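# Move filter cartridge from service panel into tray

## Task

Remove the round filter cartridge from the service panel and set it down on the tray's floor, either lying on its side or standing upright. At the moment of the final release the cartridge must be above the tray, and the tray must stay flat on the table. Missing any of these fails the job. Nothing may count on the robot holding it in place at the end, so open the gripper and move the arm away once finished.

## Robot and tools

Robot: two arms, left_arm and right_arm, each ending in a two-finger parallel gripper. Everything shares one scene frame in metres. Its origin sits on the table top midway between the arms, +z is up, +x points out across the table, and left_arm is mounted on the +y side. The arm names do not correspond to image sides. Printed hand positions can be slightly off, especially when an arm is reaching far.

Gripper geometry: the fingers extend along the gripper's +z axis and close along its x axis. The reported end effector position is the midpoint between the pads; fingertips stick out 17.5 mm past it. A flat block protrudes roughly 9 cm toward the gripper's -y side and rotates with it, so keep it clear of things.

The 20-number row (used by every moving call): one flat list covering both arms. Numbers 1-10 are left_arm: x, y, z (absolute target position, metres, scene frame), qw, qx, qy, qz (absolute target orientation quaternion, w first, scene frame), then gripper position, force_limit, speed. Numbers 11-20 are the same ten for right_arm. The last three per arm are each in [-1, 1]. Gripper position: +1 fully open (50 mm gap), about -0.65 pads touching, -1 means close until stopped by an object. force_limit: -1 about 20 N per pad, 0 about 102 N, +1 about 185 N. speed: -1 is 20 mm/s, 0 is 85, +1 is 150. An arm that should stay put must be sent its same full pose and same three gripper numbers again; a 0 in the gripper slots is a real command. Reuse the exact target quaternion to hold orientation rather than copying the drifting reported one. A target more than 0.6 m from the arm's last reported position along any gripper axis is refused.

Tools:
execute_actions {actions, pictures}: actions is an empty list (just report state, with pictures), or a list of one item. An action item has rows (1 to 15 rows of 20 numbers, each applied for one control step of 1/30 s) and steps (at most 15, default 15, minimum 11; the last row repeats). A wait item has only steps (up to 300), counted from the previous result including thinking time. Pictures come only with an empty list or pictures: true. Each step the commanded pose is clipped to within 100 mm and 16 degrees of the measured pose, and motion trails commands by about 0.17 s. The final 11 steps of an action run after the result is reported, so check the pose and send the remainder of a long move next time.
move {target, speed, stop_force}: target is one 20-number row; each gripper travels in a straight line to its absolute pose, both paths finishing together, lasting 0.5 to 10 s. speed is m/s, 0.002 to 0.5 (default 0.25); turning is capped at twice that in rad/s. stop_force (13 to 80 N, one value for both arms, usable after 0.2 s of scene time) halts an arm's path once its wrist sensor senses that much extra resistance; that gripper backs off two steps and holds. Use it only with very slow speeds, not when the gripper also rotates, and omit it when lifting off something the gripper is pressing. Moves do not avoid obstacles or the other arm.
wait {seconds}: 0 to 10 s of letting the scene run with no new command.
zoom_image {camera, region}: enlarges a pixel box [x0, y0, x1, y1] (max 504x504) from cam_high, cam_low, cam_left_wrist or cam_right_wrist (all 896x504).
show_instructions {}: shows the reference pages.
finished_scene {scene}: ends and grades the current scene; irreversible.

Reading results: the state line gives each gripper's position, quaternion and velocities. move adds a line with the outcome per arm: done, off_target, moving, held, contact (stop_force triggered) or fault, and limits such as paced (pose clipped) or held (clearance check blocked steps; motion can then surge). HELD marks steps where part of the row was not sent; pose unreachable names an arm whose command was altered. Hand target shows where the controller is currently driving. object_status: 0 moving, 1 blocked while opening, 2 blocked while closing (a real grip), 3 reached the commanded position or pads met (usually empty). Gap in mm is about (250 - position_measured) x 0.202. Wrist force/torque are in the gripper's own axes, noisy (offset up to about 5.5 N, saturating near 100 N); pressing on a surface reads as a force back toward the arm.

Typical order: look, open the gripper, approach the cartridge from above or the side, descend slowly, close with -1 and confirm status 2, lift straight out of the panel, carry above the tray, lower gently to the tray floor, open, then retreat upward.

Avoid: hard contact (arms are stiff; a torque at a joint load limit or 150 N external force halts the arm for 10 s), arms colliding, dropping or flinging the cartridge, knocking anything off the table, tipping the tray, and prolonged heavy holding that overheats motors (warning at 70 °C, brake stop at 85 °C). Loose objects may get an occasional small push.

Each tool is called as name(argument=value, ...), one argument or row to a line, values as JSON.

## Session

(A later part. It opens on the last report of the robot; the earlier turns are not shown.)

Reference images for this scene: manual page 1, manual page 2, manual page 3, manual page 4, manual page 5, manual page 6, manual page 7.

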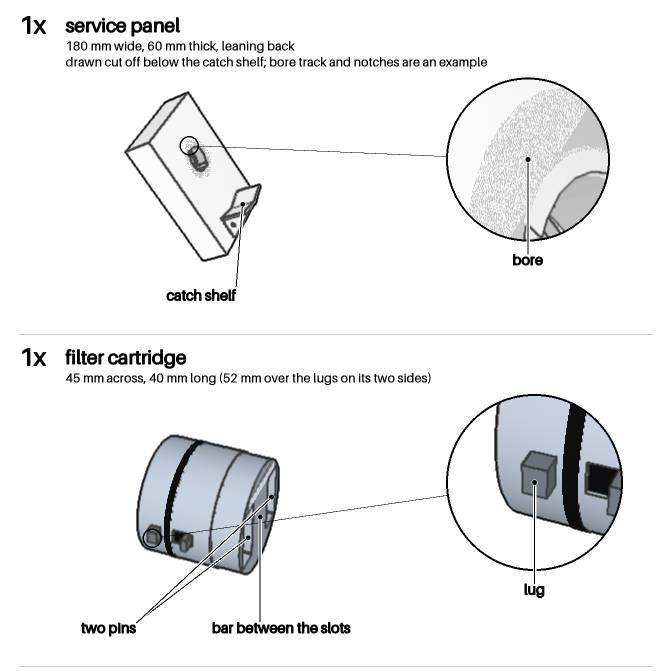

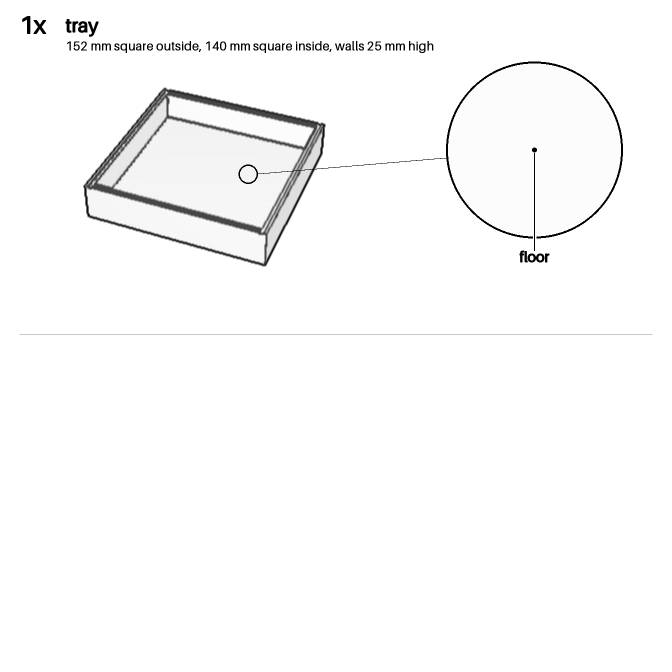

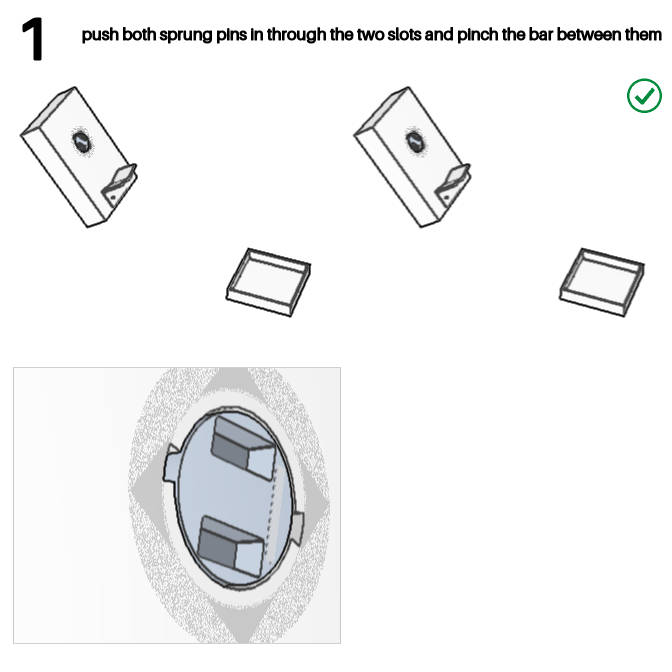

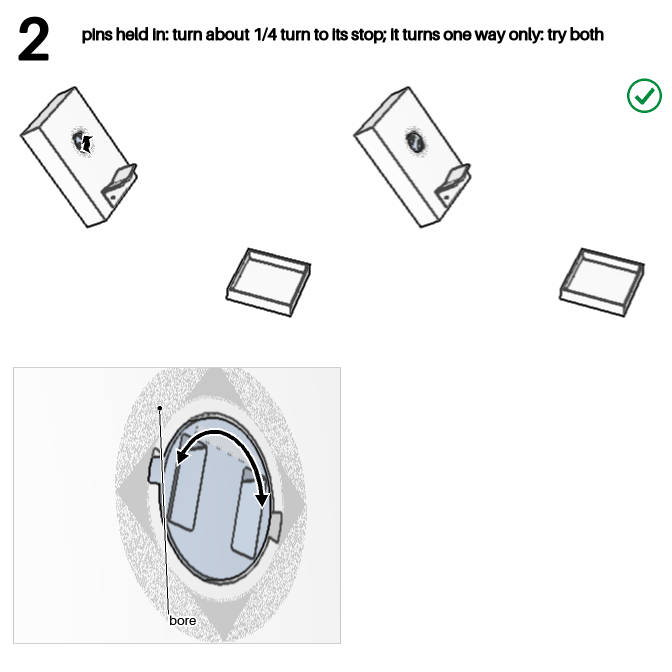

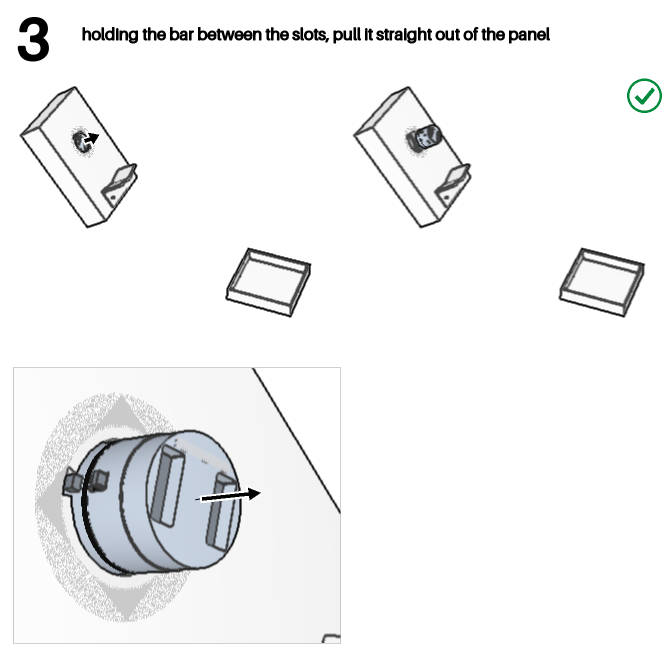

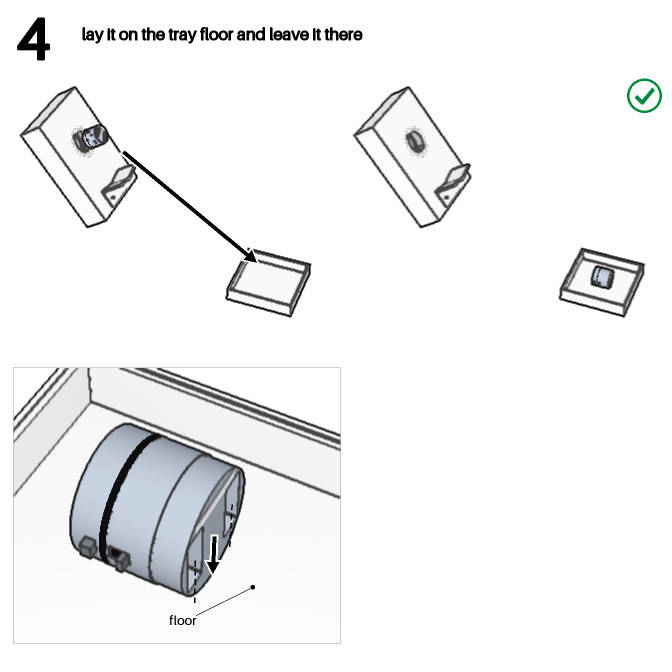

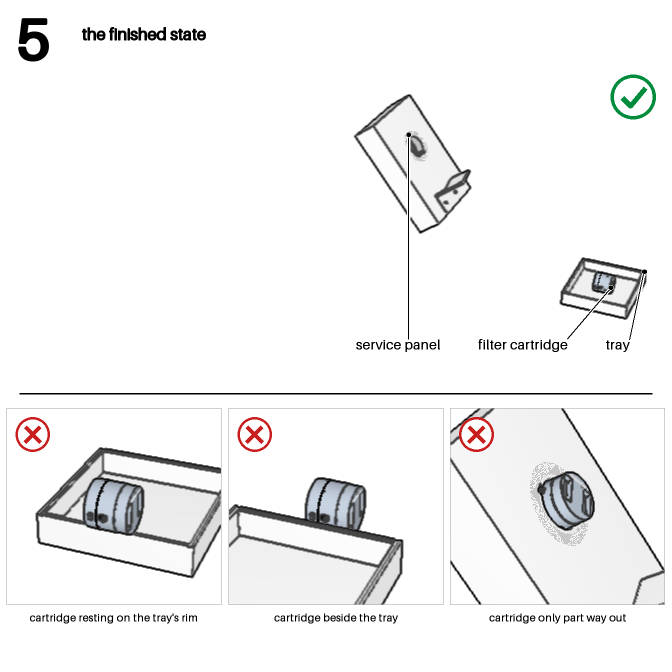

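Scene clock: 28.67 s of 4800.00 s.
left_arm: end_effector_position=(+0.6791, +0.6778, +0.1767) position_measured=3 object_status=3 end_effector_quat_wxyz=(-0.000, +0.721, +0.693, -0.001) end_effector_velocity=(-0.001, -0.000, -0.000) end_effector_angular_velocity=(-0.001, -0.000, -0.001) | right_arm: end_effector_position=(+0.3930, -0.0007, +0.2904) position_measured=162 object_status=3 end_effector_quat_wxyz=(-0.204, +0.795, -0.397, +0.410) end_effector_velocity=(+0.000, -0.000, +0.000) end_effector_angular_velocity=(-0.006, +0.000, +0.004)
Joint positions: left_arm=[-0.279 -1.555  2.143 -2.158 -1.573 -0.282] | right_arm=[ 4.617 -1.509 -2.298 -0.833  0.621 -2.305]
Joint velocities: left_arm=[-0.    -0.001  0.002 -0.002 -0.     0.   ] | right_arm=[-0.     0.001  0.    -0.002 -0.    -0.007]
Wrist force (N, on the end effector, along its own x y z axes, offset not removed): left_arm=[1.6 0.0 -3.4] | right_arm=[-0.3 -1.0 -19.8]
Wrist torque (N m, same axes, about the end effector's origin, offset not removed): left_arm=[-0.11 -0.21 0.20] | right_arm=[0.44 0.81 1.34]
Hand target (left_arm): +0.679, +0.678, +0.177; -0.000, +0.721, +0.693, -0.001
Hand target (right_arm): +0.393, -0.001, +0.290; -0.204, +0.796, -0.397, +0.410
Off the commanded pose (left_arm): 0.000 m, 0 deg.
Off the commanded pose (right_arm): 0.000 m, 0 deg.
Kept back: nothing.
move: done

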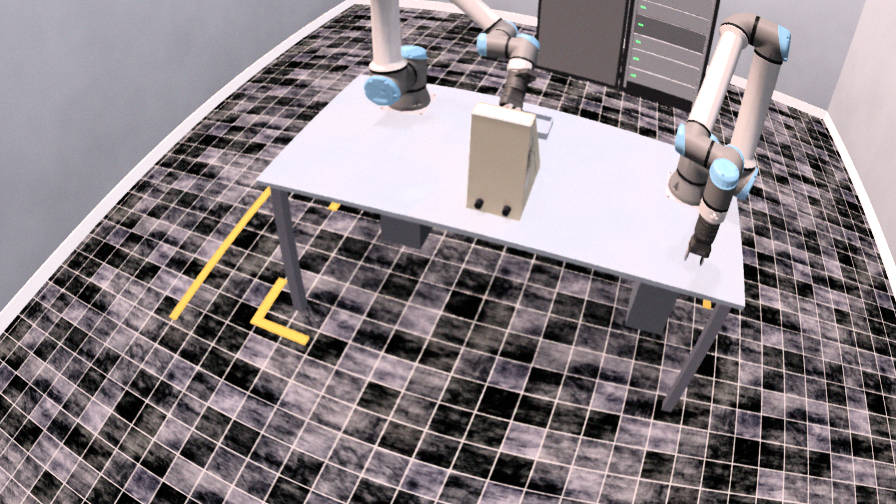

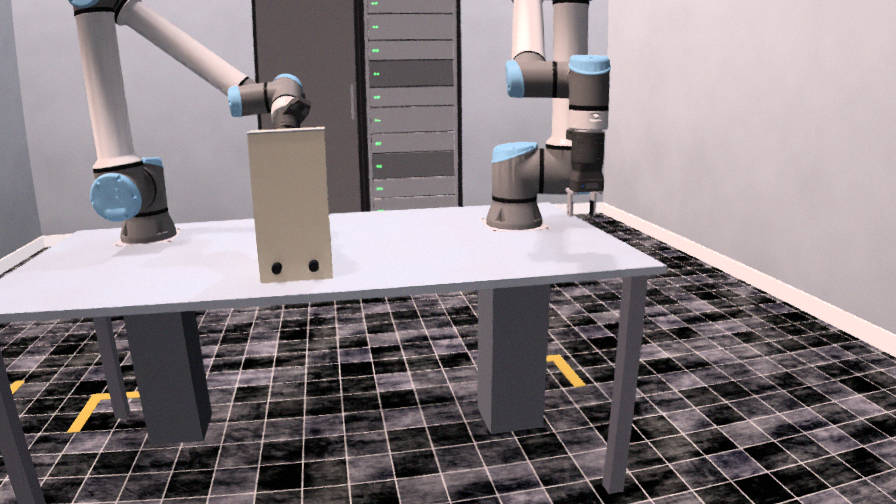

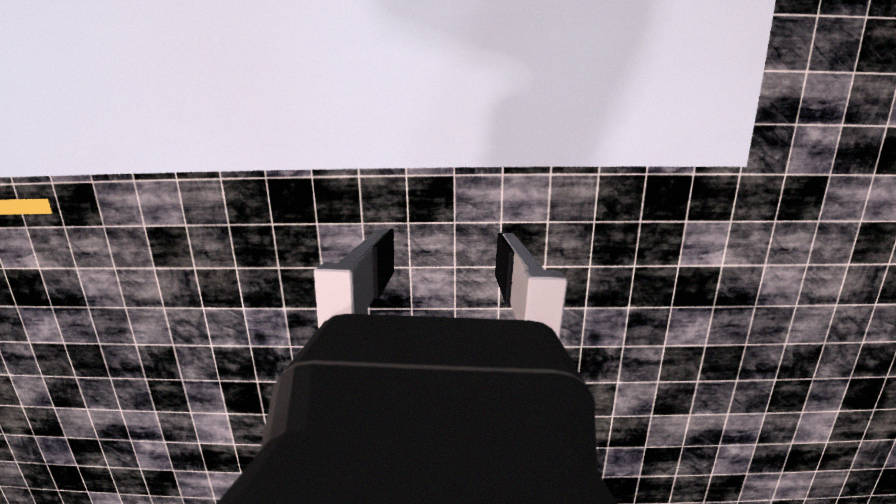

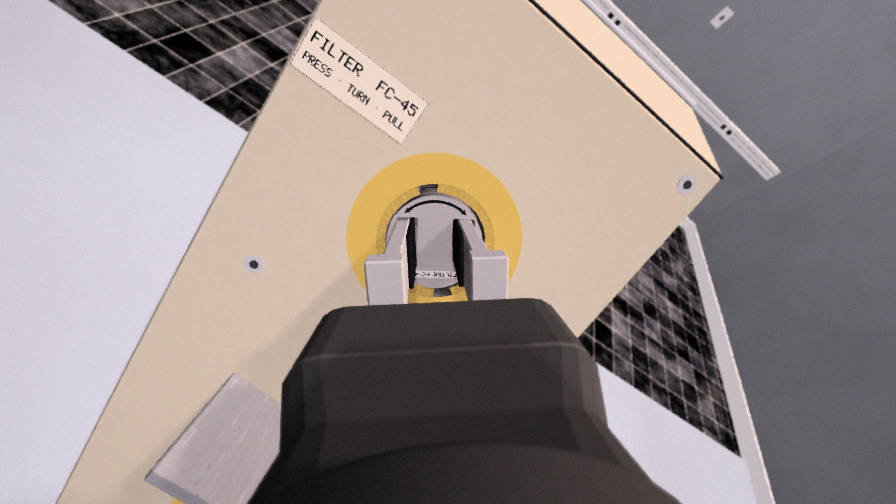

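move(
  target=[0.6791, 0.6778, 0.1767, 0.0, 0.721, 0.693, -0.001, 1, 0, 0, 0.3930, -0.0007, 0.29043, 0.2426, -0.7539, 0.4711, -0.3883, -0.064, -0.5, 0],
  speed=0.1,
)

Scene clock: 30.43 s of 4800.00 s.
left_arm: end_effector_position=(+0.6791, +0.6778, +0.1767) position_measured=3 object_status=3 end_effector_quat_wxyz=(-0.000, +0.721, +0.693, -0.001) end_effector_velocity=(+0.001, -0.000, +0.001) end_effector_angular_velocity=(-0.000, -0.002, +0.001) | right_arm: end_effector_position=(+0.3930, -0.0007, +0.2904) position_measured=162 object_status=3 end_effector_quat_wxyz=(-0.242, +0.754, -0.471, +0.388) end_effector_velocity=(+0.000, -0.000, -0.001) end_effector_angular_velocity=(+0.007, -0.000, -0.008)
Joint positions: left_arm=[-0.279 -1.555  2.143 -2.158 -1.573 -0.282] | right_arm=[ 4.62  -1.517 -2.294 -0.833  0.621 -2.111]
Joint velocities: left_arm=[ 0.     0.    -0.002 -0.001  0.    -0.001] | right_arm=[ 0.    -0.001  0.001 -0.005 -0.001  0.015]
Wrist force (N, on the end effector, along its own x y z axes, offset not removed): left_arm=[0.8 -2.1 -5.1] | right_arm=[-6.4 -3.1 -8.0]
Wrist torque (N m, same axes, about the end effector's origin, offset not removed): left_arm=[-0.51 -0.12 0.25] | right_arm=[-0.46 0.80 -0.21]
Hand target (left_arm): +0.679, +0.678, +0.177; -0.000, +0.721, +0.693, -0.001
Hand target (right_arm): +0.393, -0.001, +0.290; -0.243, +0.754, -0.471, +0.388
Off the commanded pose (left_arm): 0.000 m, 0 deg.
Off the commanded pose (right_arm): 0.000 m, 0 deg.
Kept back: nothing.
move: done

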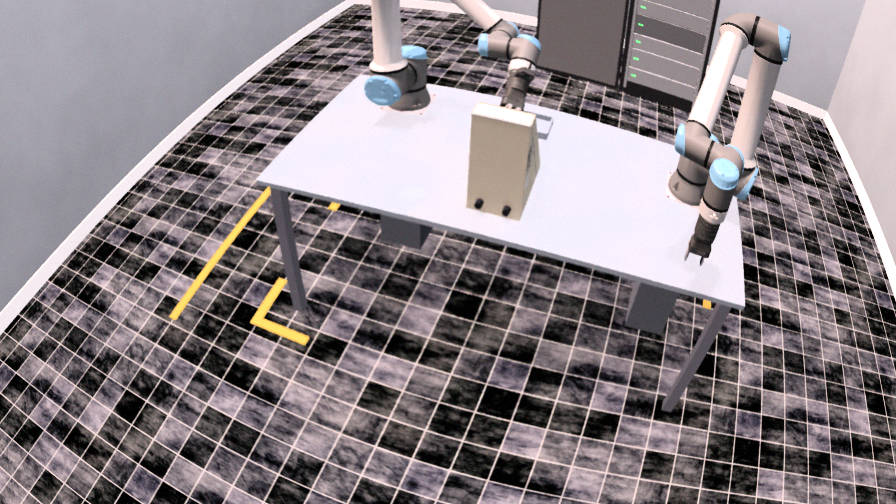

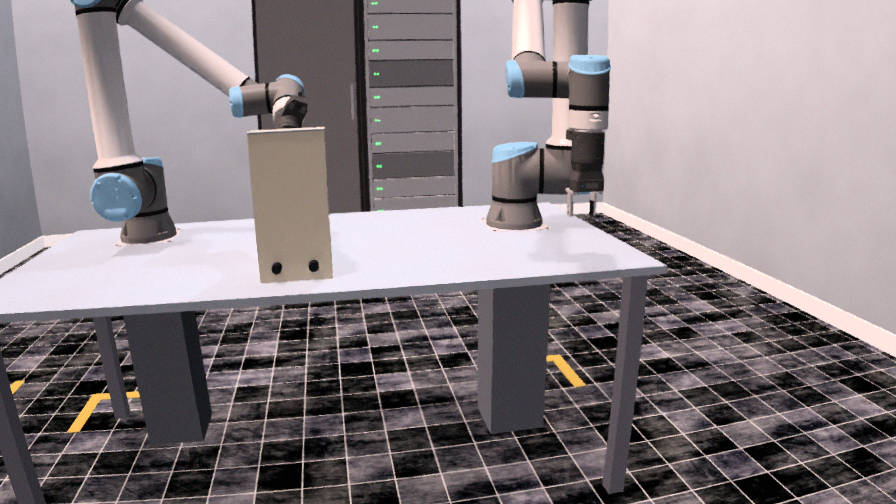

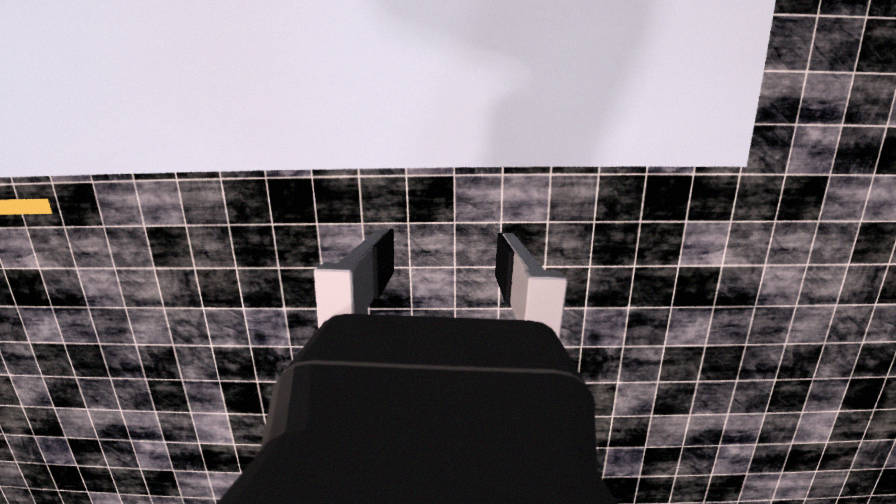

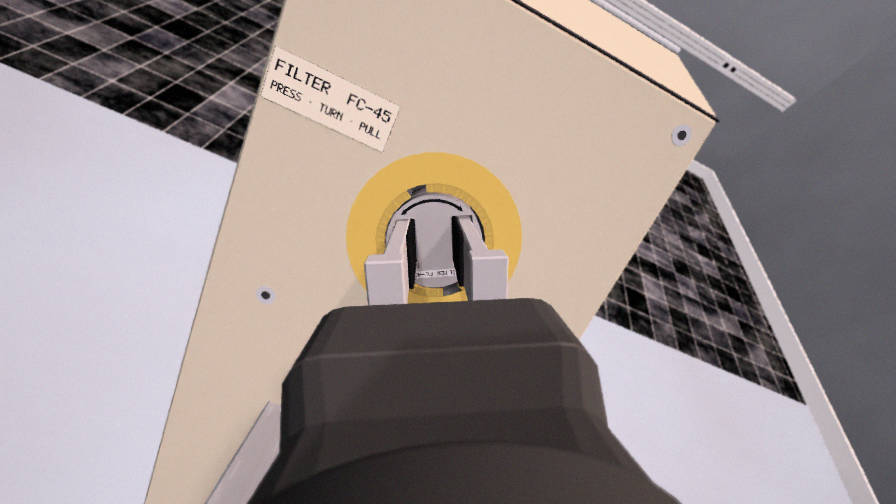

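move(
  target=[0.6791, 0.6778, 0.1767, 0.0, 0.721, 0.693, -0.001, 1, 0, 0, 0.3930, -0.0007, 0.29043, 0.2511, -0.7435, 0.4874, -0.3829, -0.064, -0.5, 0],
  speed=0.05,
)

Scene clock: 31.63 s of 4800.00 s.
left_arm: end_effector_position=(+0.6791, +0.6778, +0.1767) position_measured=3 object_status=3 end_effector_quat_wxyz=(-0.000, +0.721, +0.693, -0.001) end_effector_velocity=(+0.000, +0.000, +0.000) end_effector_angular_velocity=(-0.001, -0.001, +0.001) | right_arm: end_effector_position=(+0.3930, -0.0007, +0.2904) position_measured=162 object_status=3 end_effector_quat_wxyz=(-0.251, +0.744, -0.487, +0.383) end_effector_velocity=(+0.000, +0.000, +0.000) end_effector_angular_velocity=(+0.013, -0.000, -0.009)
Joint positions: left_arm=[-0.279 -1.555  2.143 -2.158 -1.573 -0.282] | right_arm=[ 4.62  -1.519 -2.293 -0.832  0.621 -2.066]
Joint velocities: left_arm=[ 0.    -0.001 -0.    -0.001 -0.    -0.001] | right_arm=[ 0.    -0.     0.001  0.    -0.     0.016]
Wrist force (N, on the end effector, along its own x y z axes, offset not removed): left_arm=[0.2 -1.4 -7.5] | right_arm=[-7.5 1.9 -8.1]
Wrist torque (N m, same axes, about the end effector's origin, offset not removed): left_arm=[-0.38 0.07 0.25] | right_arm=[0.30 1.03 -0.28]
Hand target (left_arm): +0.679, +0.678, +0.177; -0.000, +0.721, +0.693, -0.001
Hand target (right_arm): +0.393, -0.001, +0.290; -0.251, +0.743, -0.487, +0.383
Off the commanded pose (left_arm): 0.000 m, 0 deg.
Off the commanded pose (right_arm): 0.000 m, 0 deg.
Kept back: nothing.
move: done

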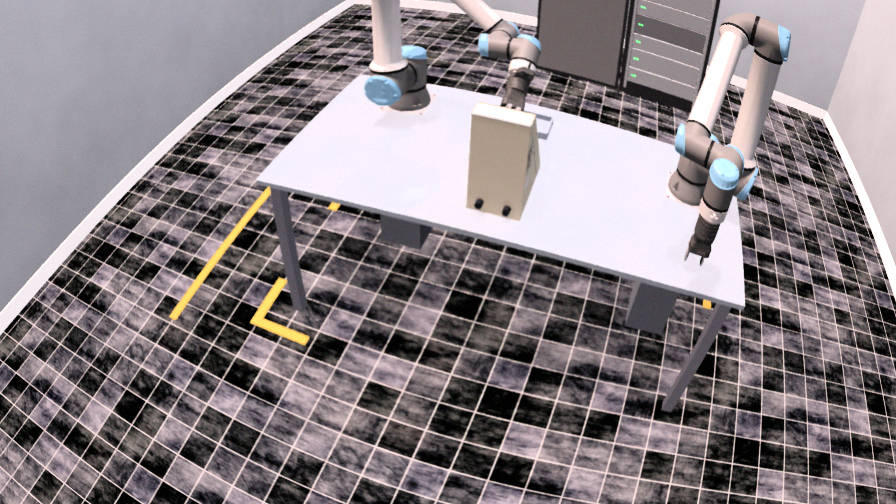

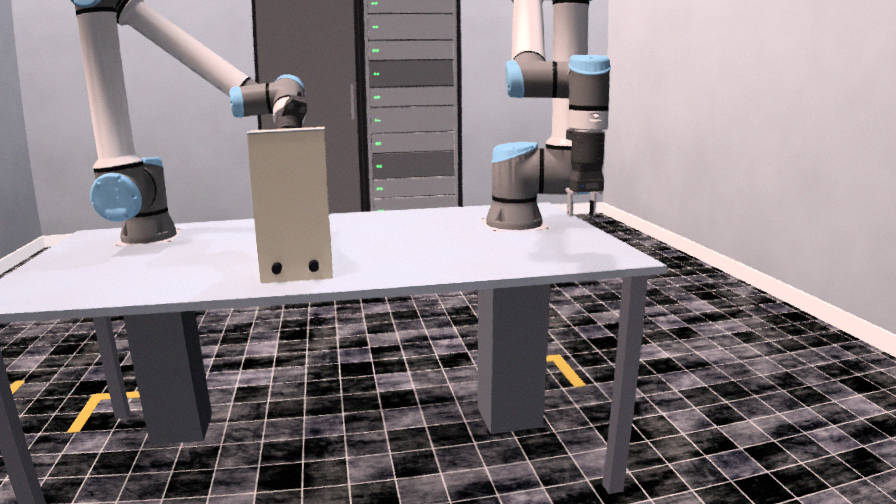

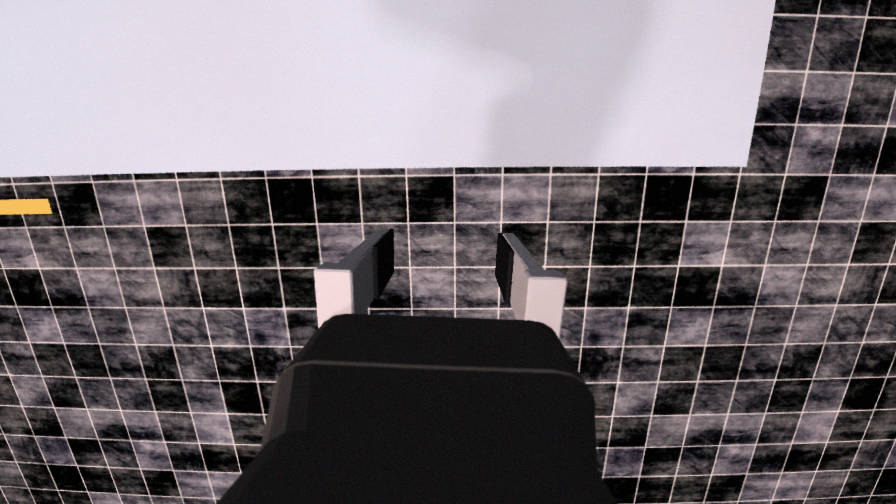

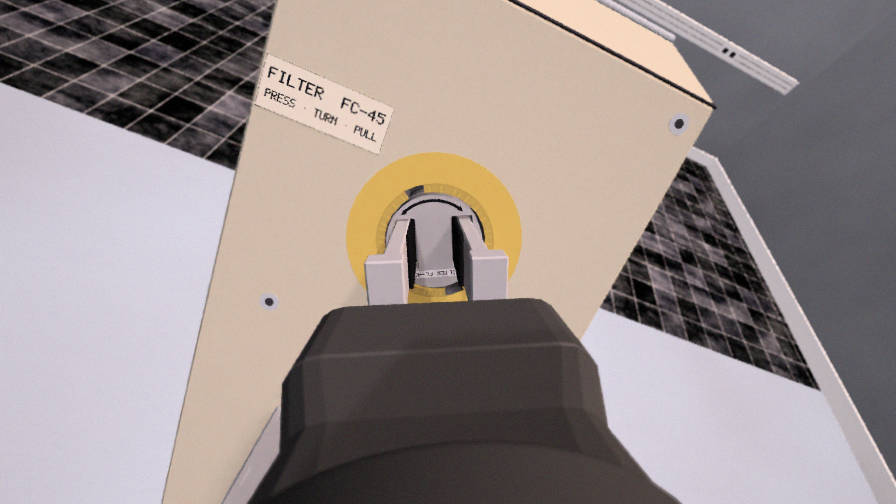

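move(
  target=[0.6791, 0.6778, 0.1767, 0.0, 0.721, 0.693, -0.001, 1, 0, 0, 0.3930, -0.0007, 0.29043, 0.3508, -0.5714, 0.6810, -0.2943, -0.064, -0.5, 0],
  speed=0.13,
)

Scene clock: 35.40 s of 4800.00 s.
left_arm: end_effector_position=(+0.6791, +0.6778, +0.1767) position_measured=3 object_status=3 end_effector_quat_wxyz=(-0.000, +0.721, +0.693, -0.001) end_effector_velocity=(+0.002, -0.001, +0.002) end_effector_angular_velocity=(-0.001, -0.003, -0.002) | right_arm: end_effector_position=(+0.3930, -0.0007, +0.2904) position_measured=162 object_status=3 end_effector_quat_wxyz=(+0.351, -0.572, +0.681, -0.294) end_effector_velocity=(-0.000, +0.000, -0.000) end_effector_angular_velocity=(+0.008, -0.000, -0.007)
Joint positions: left_arm=[-0.279 -1.555  2.143 -2.158 -1.573 -0.282] | right_arm=[ 4.624 -1.543 -2.272 -0.833  0.621 -1.476]
Joint velocities: left_arm=[-0.    -0.001 -0.003  0.001  0.     0.001] | right_arm=[ 0.001 -0.001  0.001 -0.002 -0.001  0.013]
Wrist force (N, on the end effector, along its own x y z axes, offset not removed): left_arm=[1.2 0.4 -3.9] | right_arm=[-7.6 -4.0 -5.6]
Wrist torque (N m, same axes, about the end effector's origin, offset not removed): left_arm=[-0.05 -0.13 0.20] | right_arm=[-0.45 0.52 -0.23]
Hand target (left_arm): +0.679, +0.678, +0.177; -0.000, +0.721, +0.693, -0.001
Hand target (right_arm): +0.393, -0.001, +0.290; +0.351, -0.571, +0.681, -0.294
Off the commanded pose (left_arm): 0.000 m, 0 deg.
Off the commanded pose (right_arm): 0.000 m, 0 deg.
Kept back: nothing.
move: done

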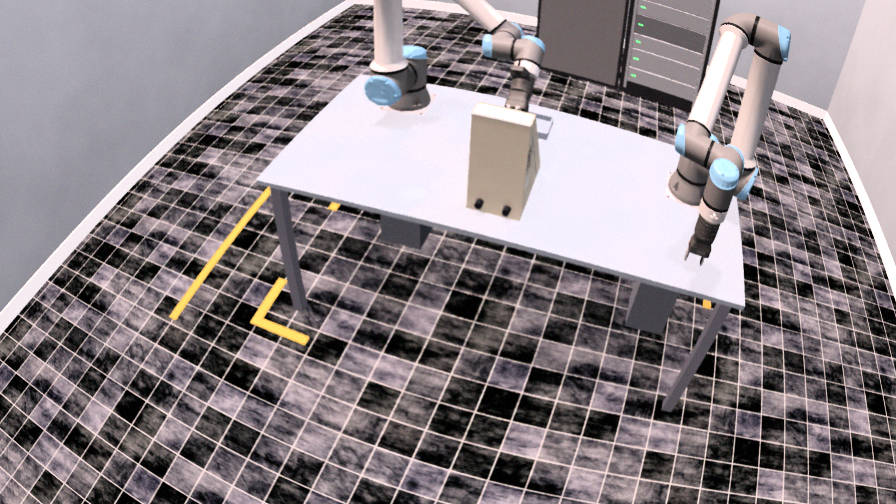

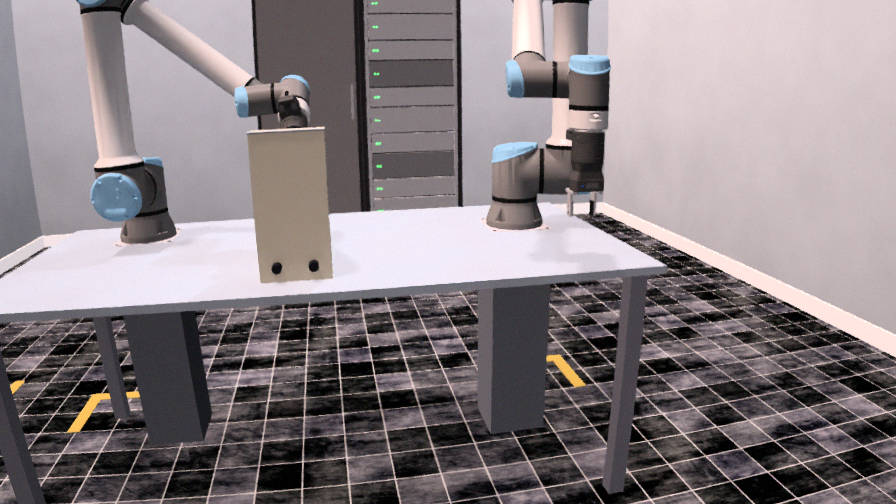

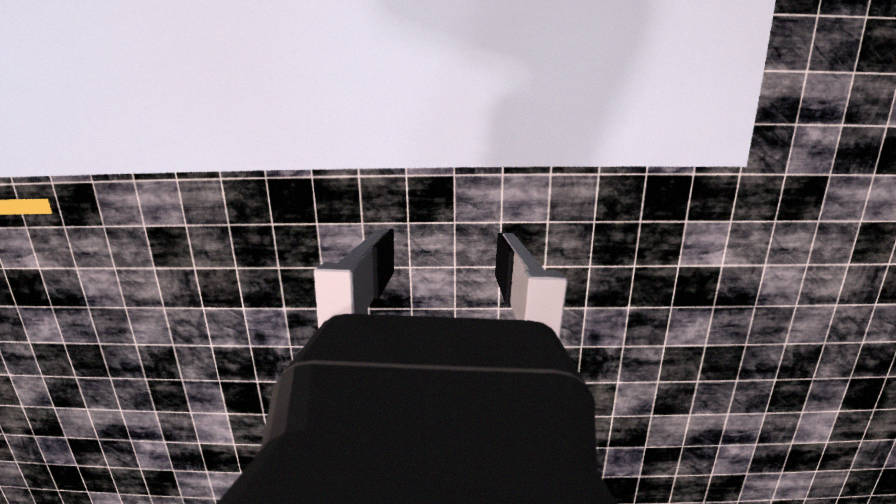

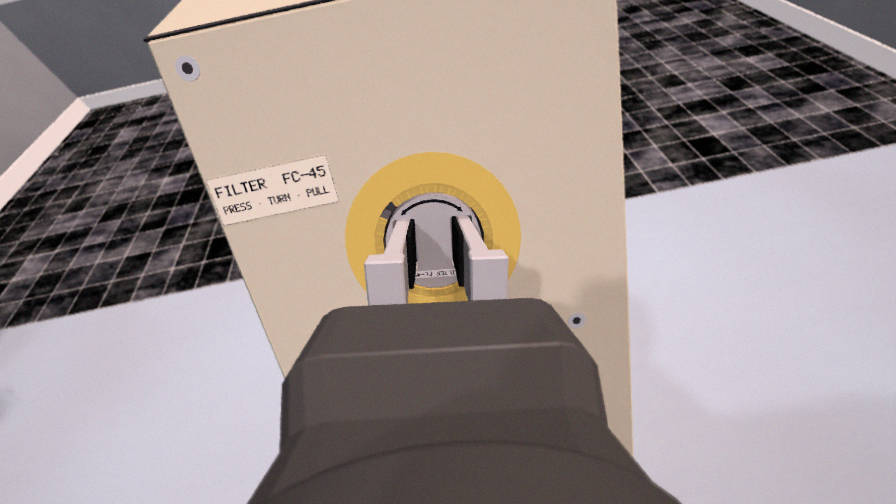

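move(
  target=[0.6791, 0.6778, 0.1767, 0.0, 0.721, 0.693, -0.001, 1, 0, 0, 0.39309, -0.00044, 0.29055, 0.4260, -0.3258, 0.8271, -0.1678, -0.064, -0.5, 0],
  speed=0.15,
)

zoom_image(
  camera="cam_right_wrist",
  region=[340, 150, 530, 304],
)

Scene clock: 38.80 s of 4800.00 s.
left_arm: end_effector_position=(+0.6791, +0.6778, +0.1767) position_measured=3 object_status=3 end_effector_quat_wxyz=(-0.000, +0.721, +0.693, -0.001) end_effector_velocity=(+0.000, -0.000, +0.000) end_effector_angular_velocity=(+0.001, -0.000, -0.002) | right_arm: end_effector_position=(+0.3931, -0.0004, +0.2905) position_measured=162 object_status=3 end_effector_quat_wxyz=(+0.426, -0.326, +0.827, -0.168) end_effector_velocity=(-0.000, -0.000, +0.001) end_effector_angular_velocity=(+0.012, -0.001, -0.009)
Joint positions: left_arm=[-0.279 -1.555  2.143 -2.158 -1.573 -0.282] | right_arm=[ 4.617 -1.562 -2.242 -0.835  0.622 -0.842]
Joint velocities: left_arm=[-0.001 -0.    -0.     0.     0.001  0.001] | right_arm=[ 0.     0.     0.002 -0.003 -0.001  0.016]
Wrist force (N, on the end effector, along its own x y z axes, offset not removed): left_arm=[1.7 -2.0 -4.6] | right_arm=[-8.4 -0.1 -7.1]
Wrist torque (N m, same axes, about the end effector's origin, offset not removed): left_arm=[-0.47 -0.28 0.24] | right_arm=[0.45 0.96 -0.21]
Hand target (left_arm): +0.679, +0.678, +0.177; -0.000, +0.721, +0.693, -0.001
Hand target (right_arm): +0.393, -0.000, +0.291; +0.426, -0.326, +0.827, -0.168
Off the commanded pose (left_arm): 0.000 m, 0 deg.
Off the commanded pose (right_arm): 0.000 m, 0 deg.
Kept back: nothing.
move: done

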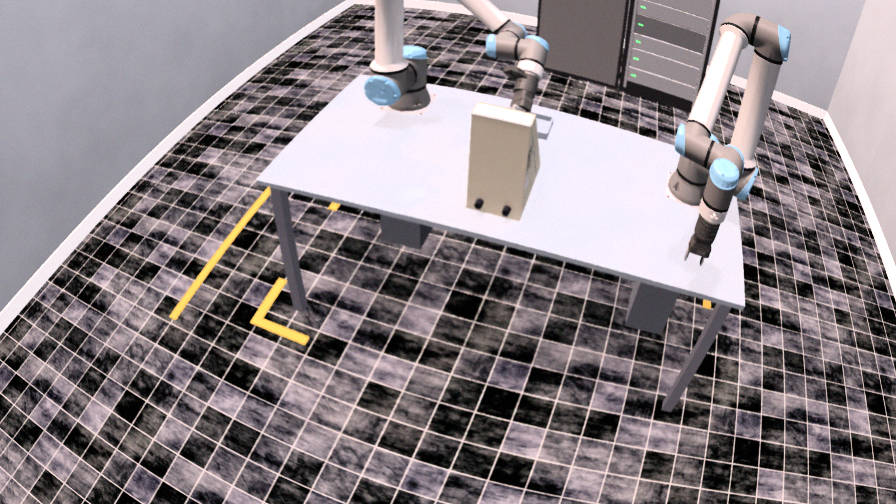

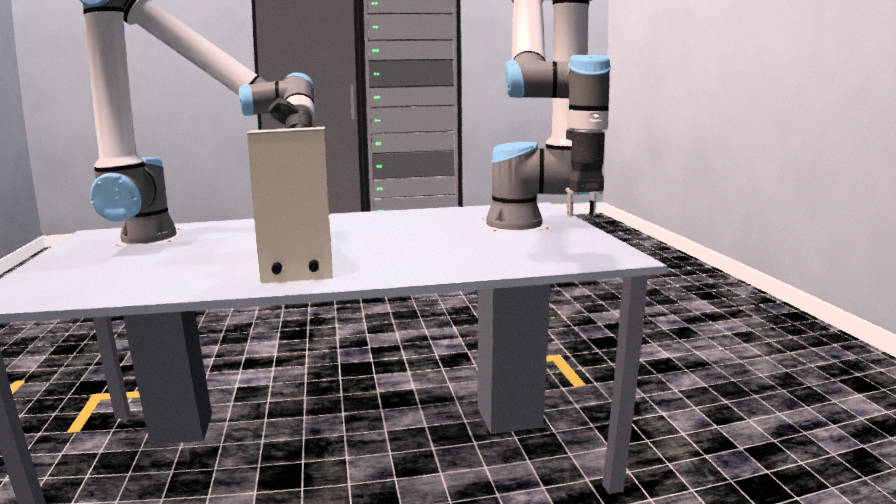

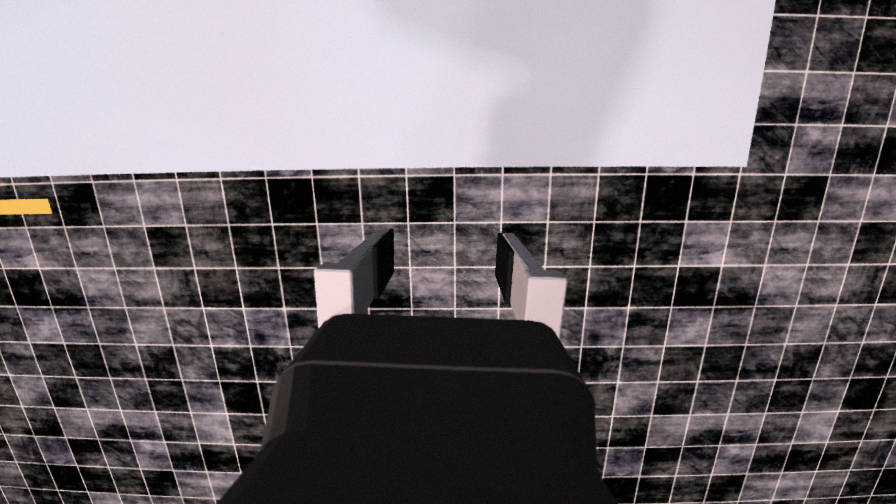

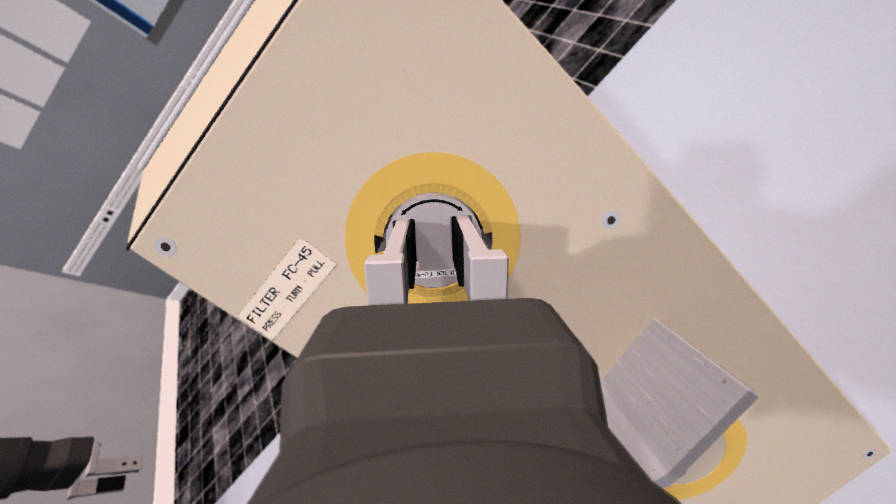

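Region (340, 150, 530, 304) of cam_right_wrist's 896x504 image, scaled by 2.653, with more detail than that image has; it fills the top 409 rows of this view, and the rest is white.

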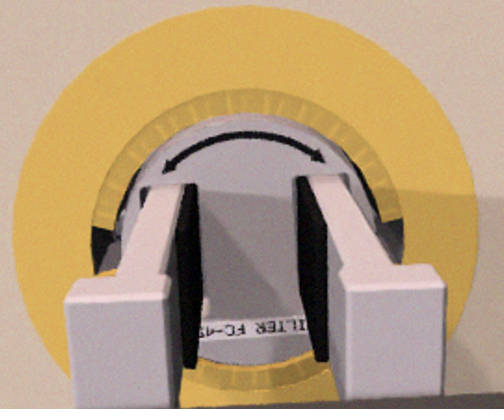

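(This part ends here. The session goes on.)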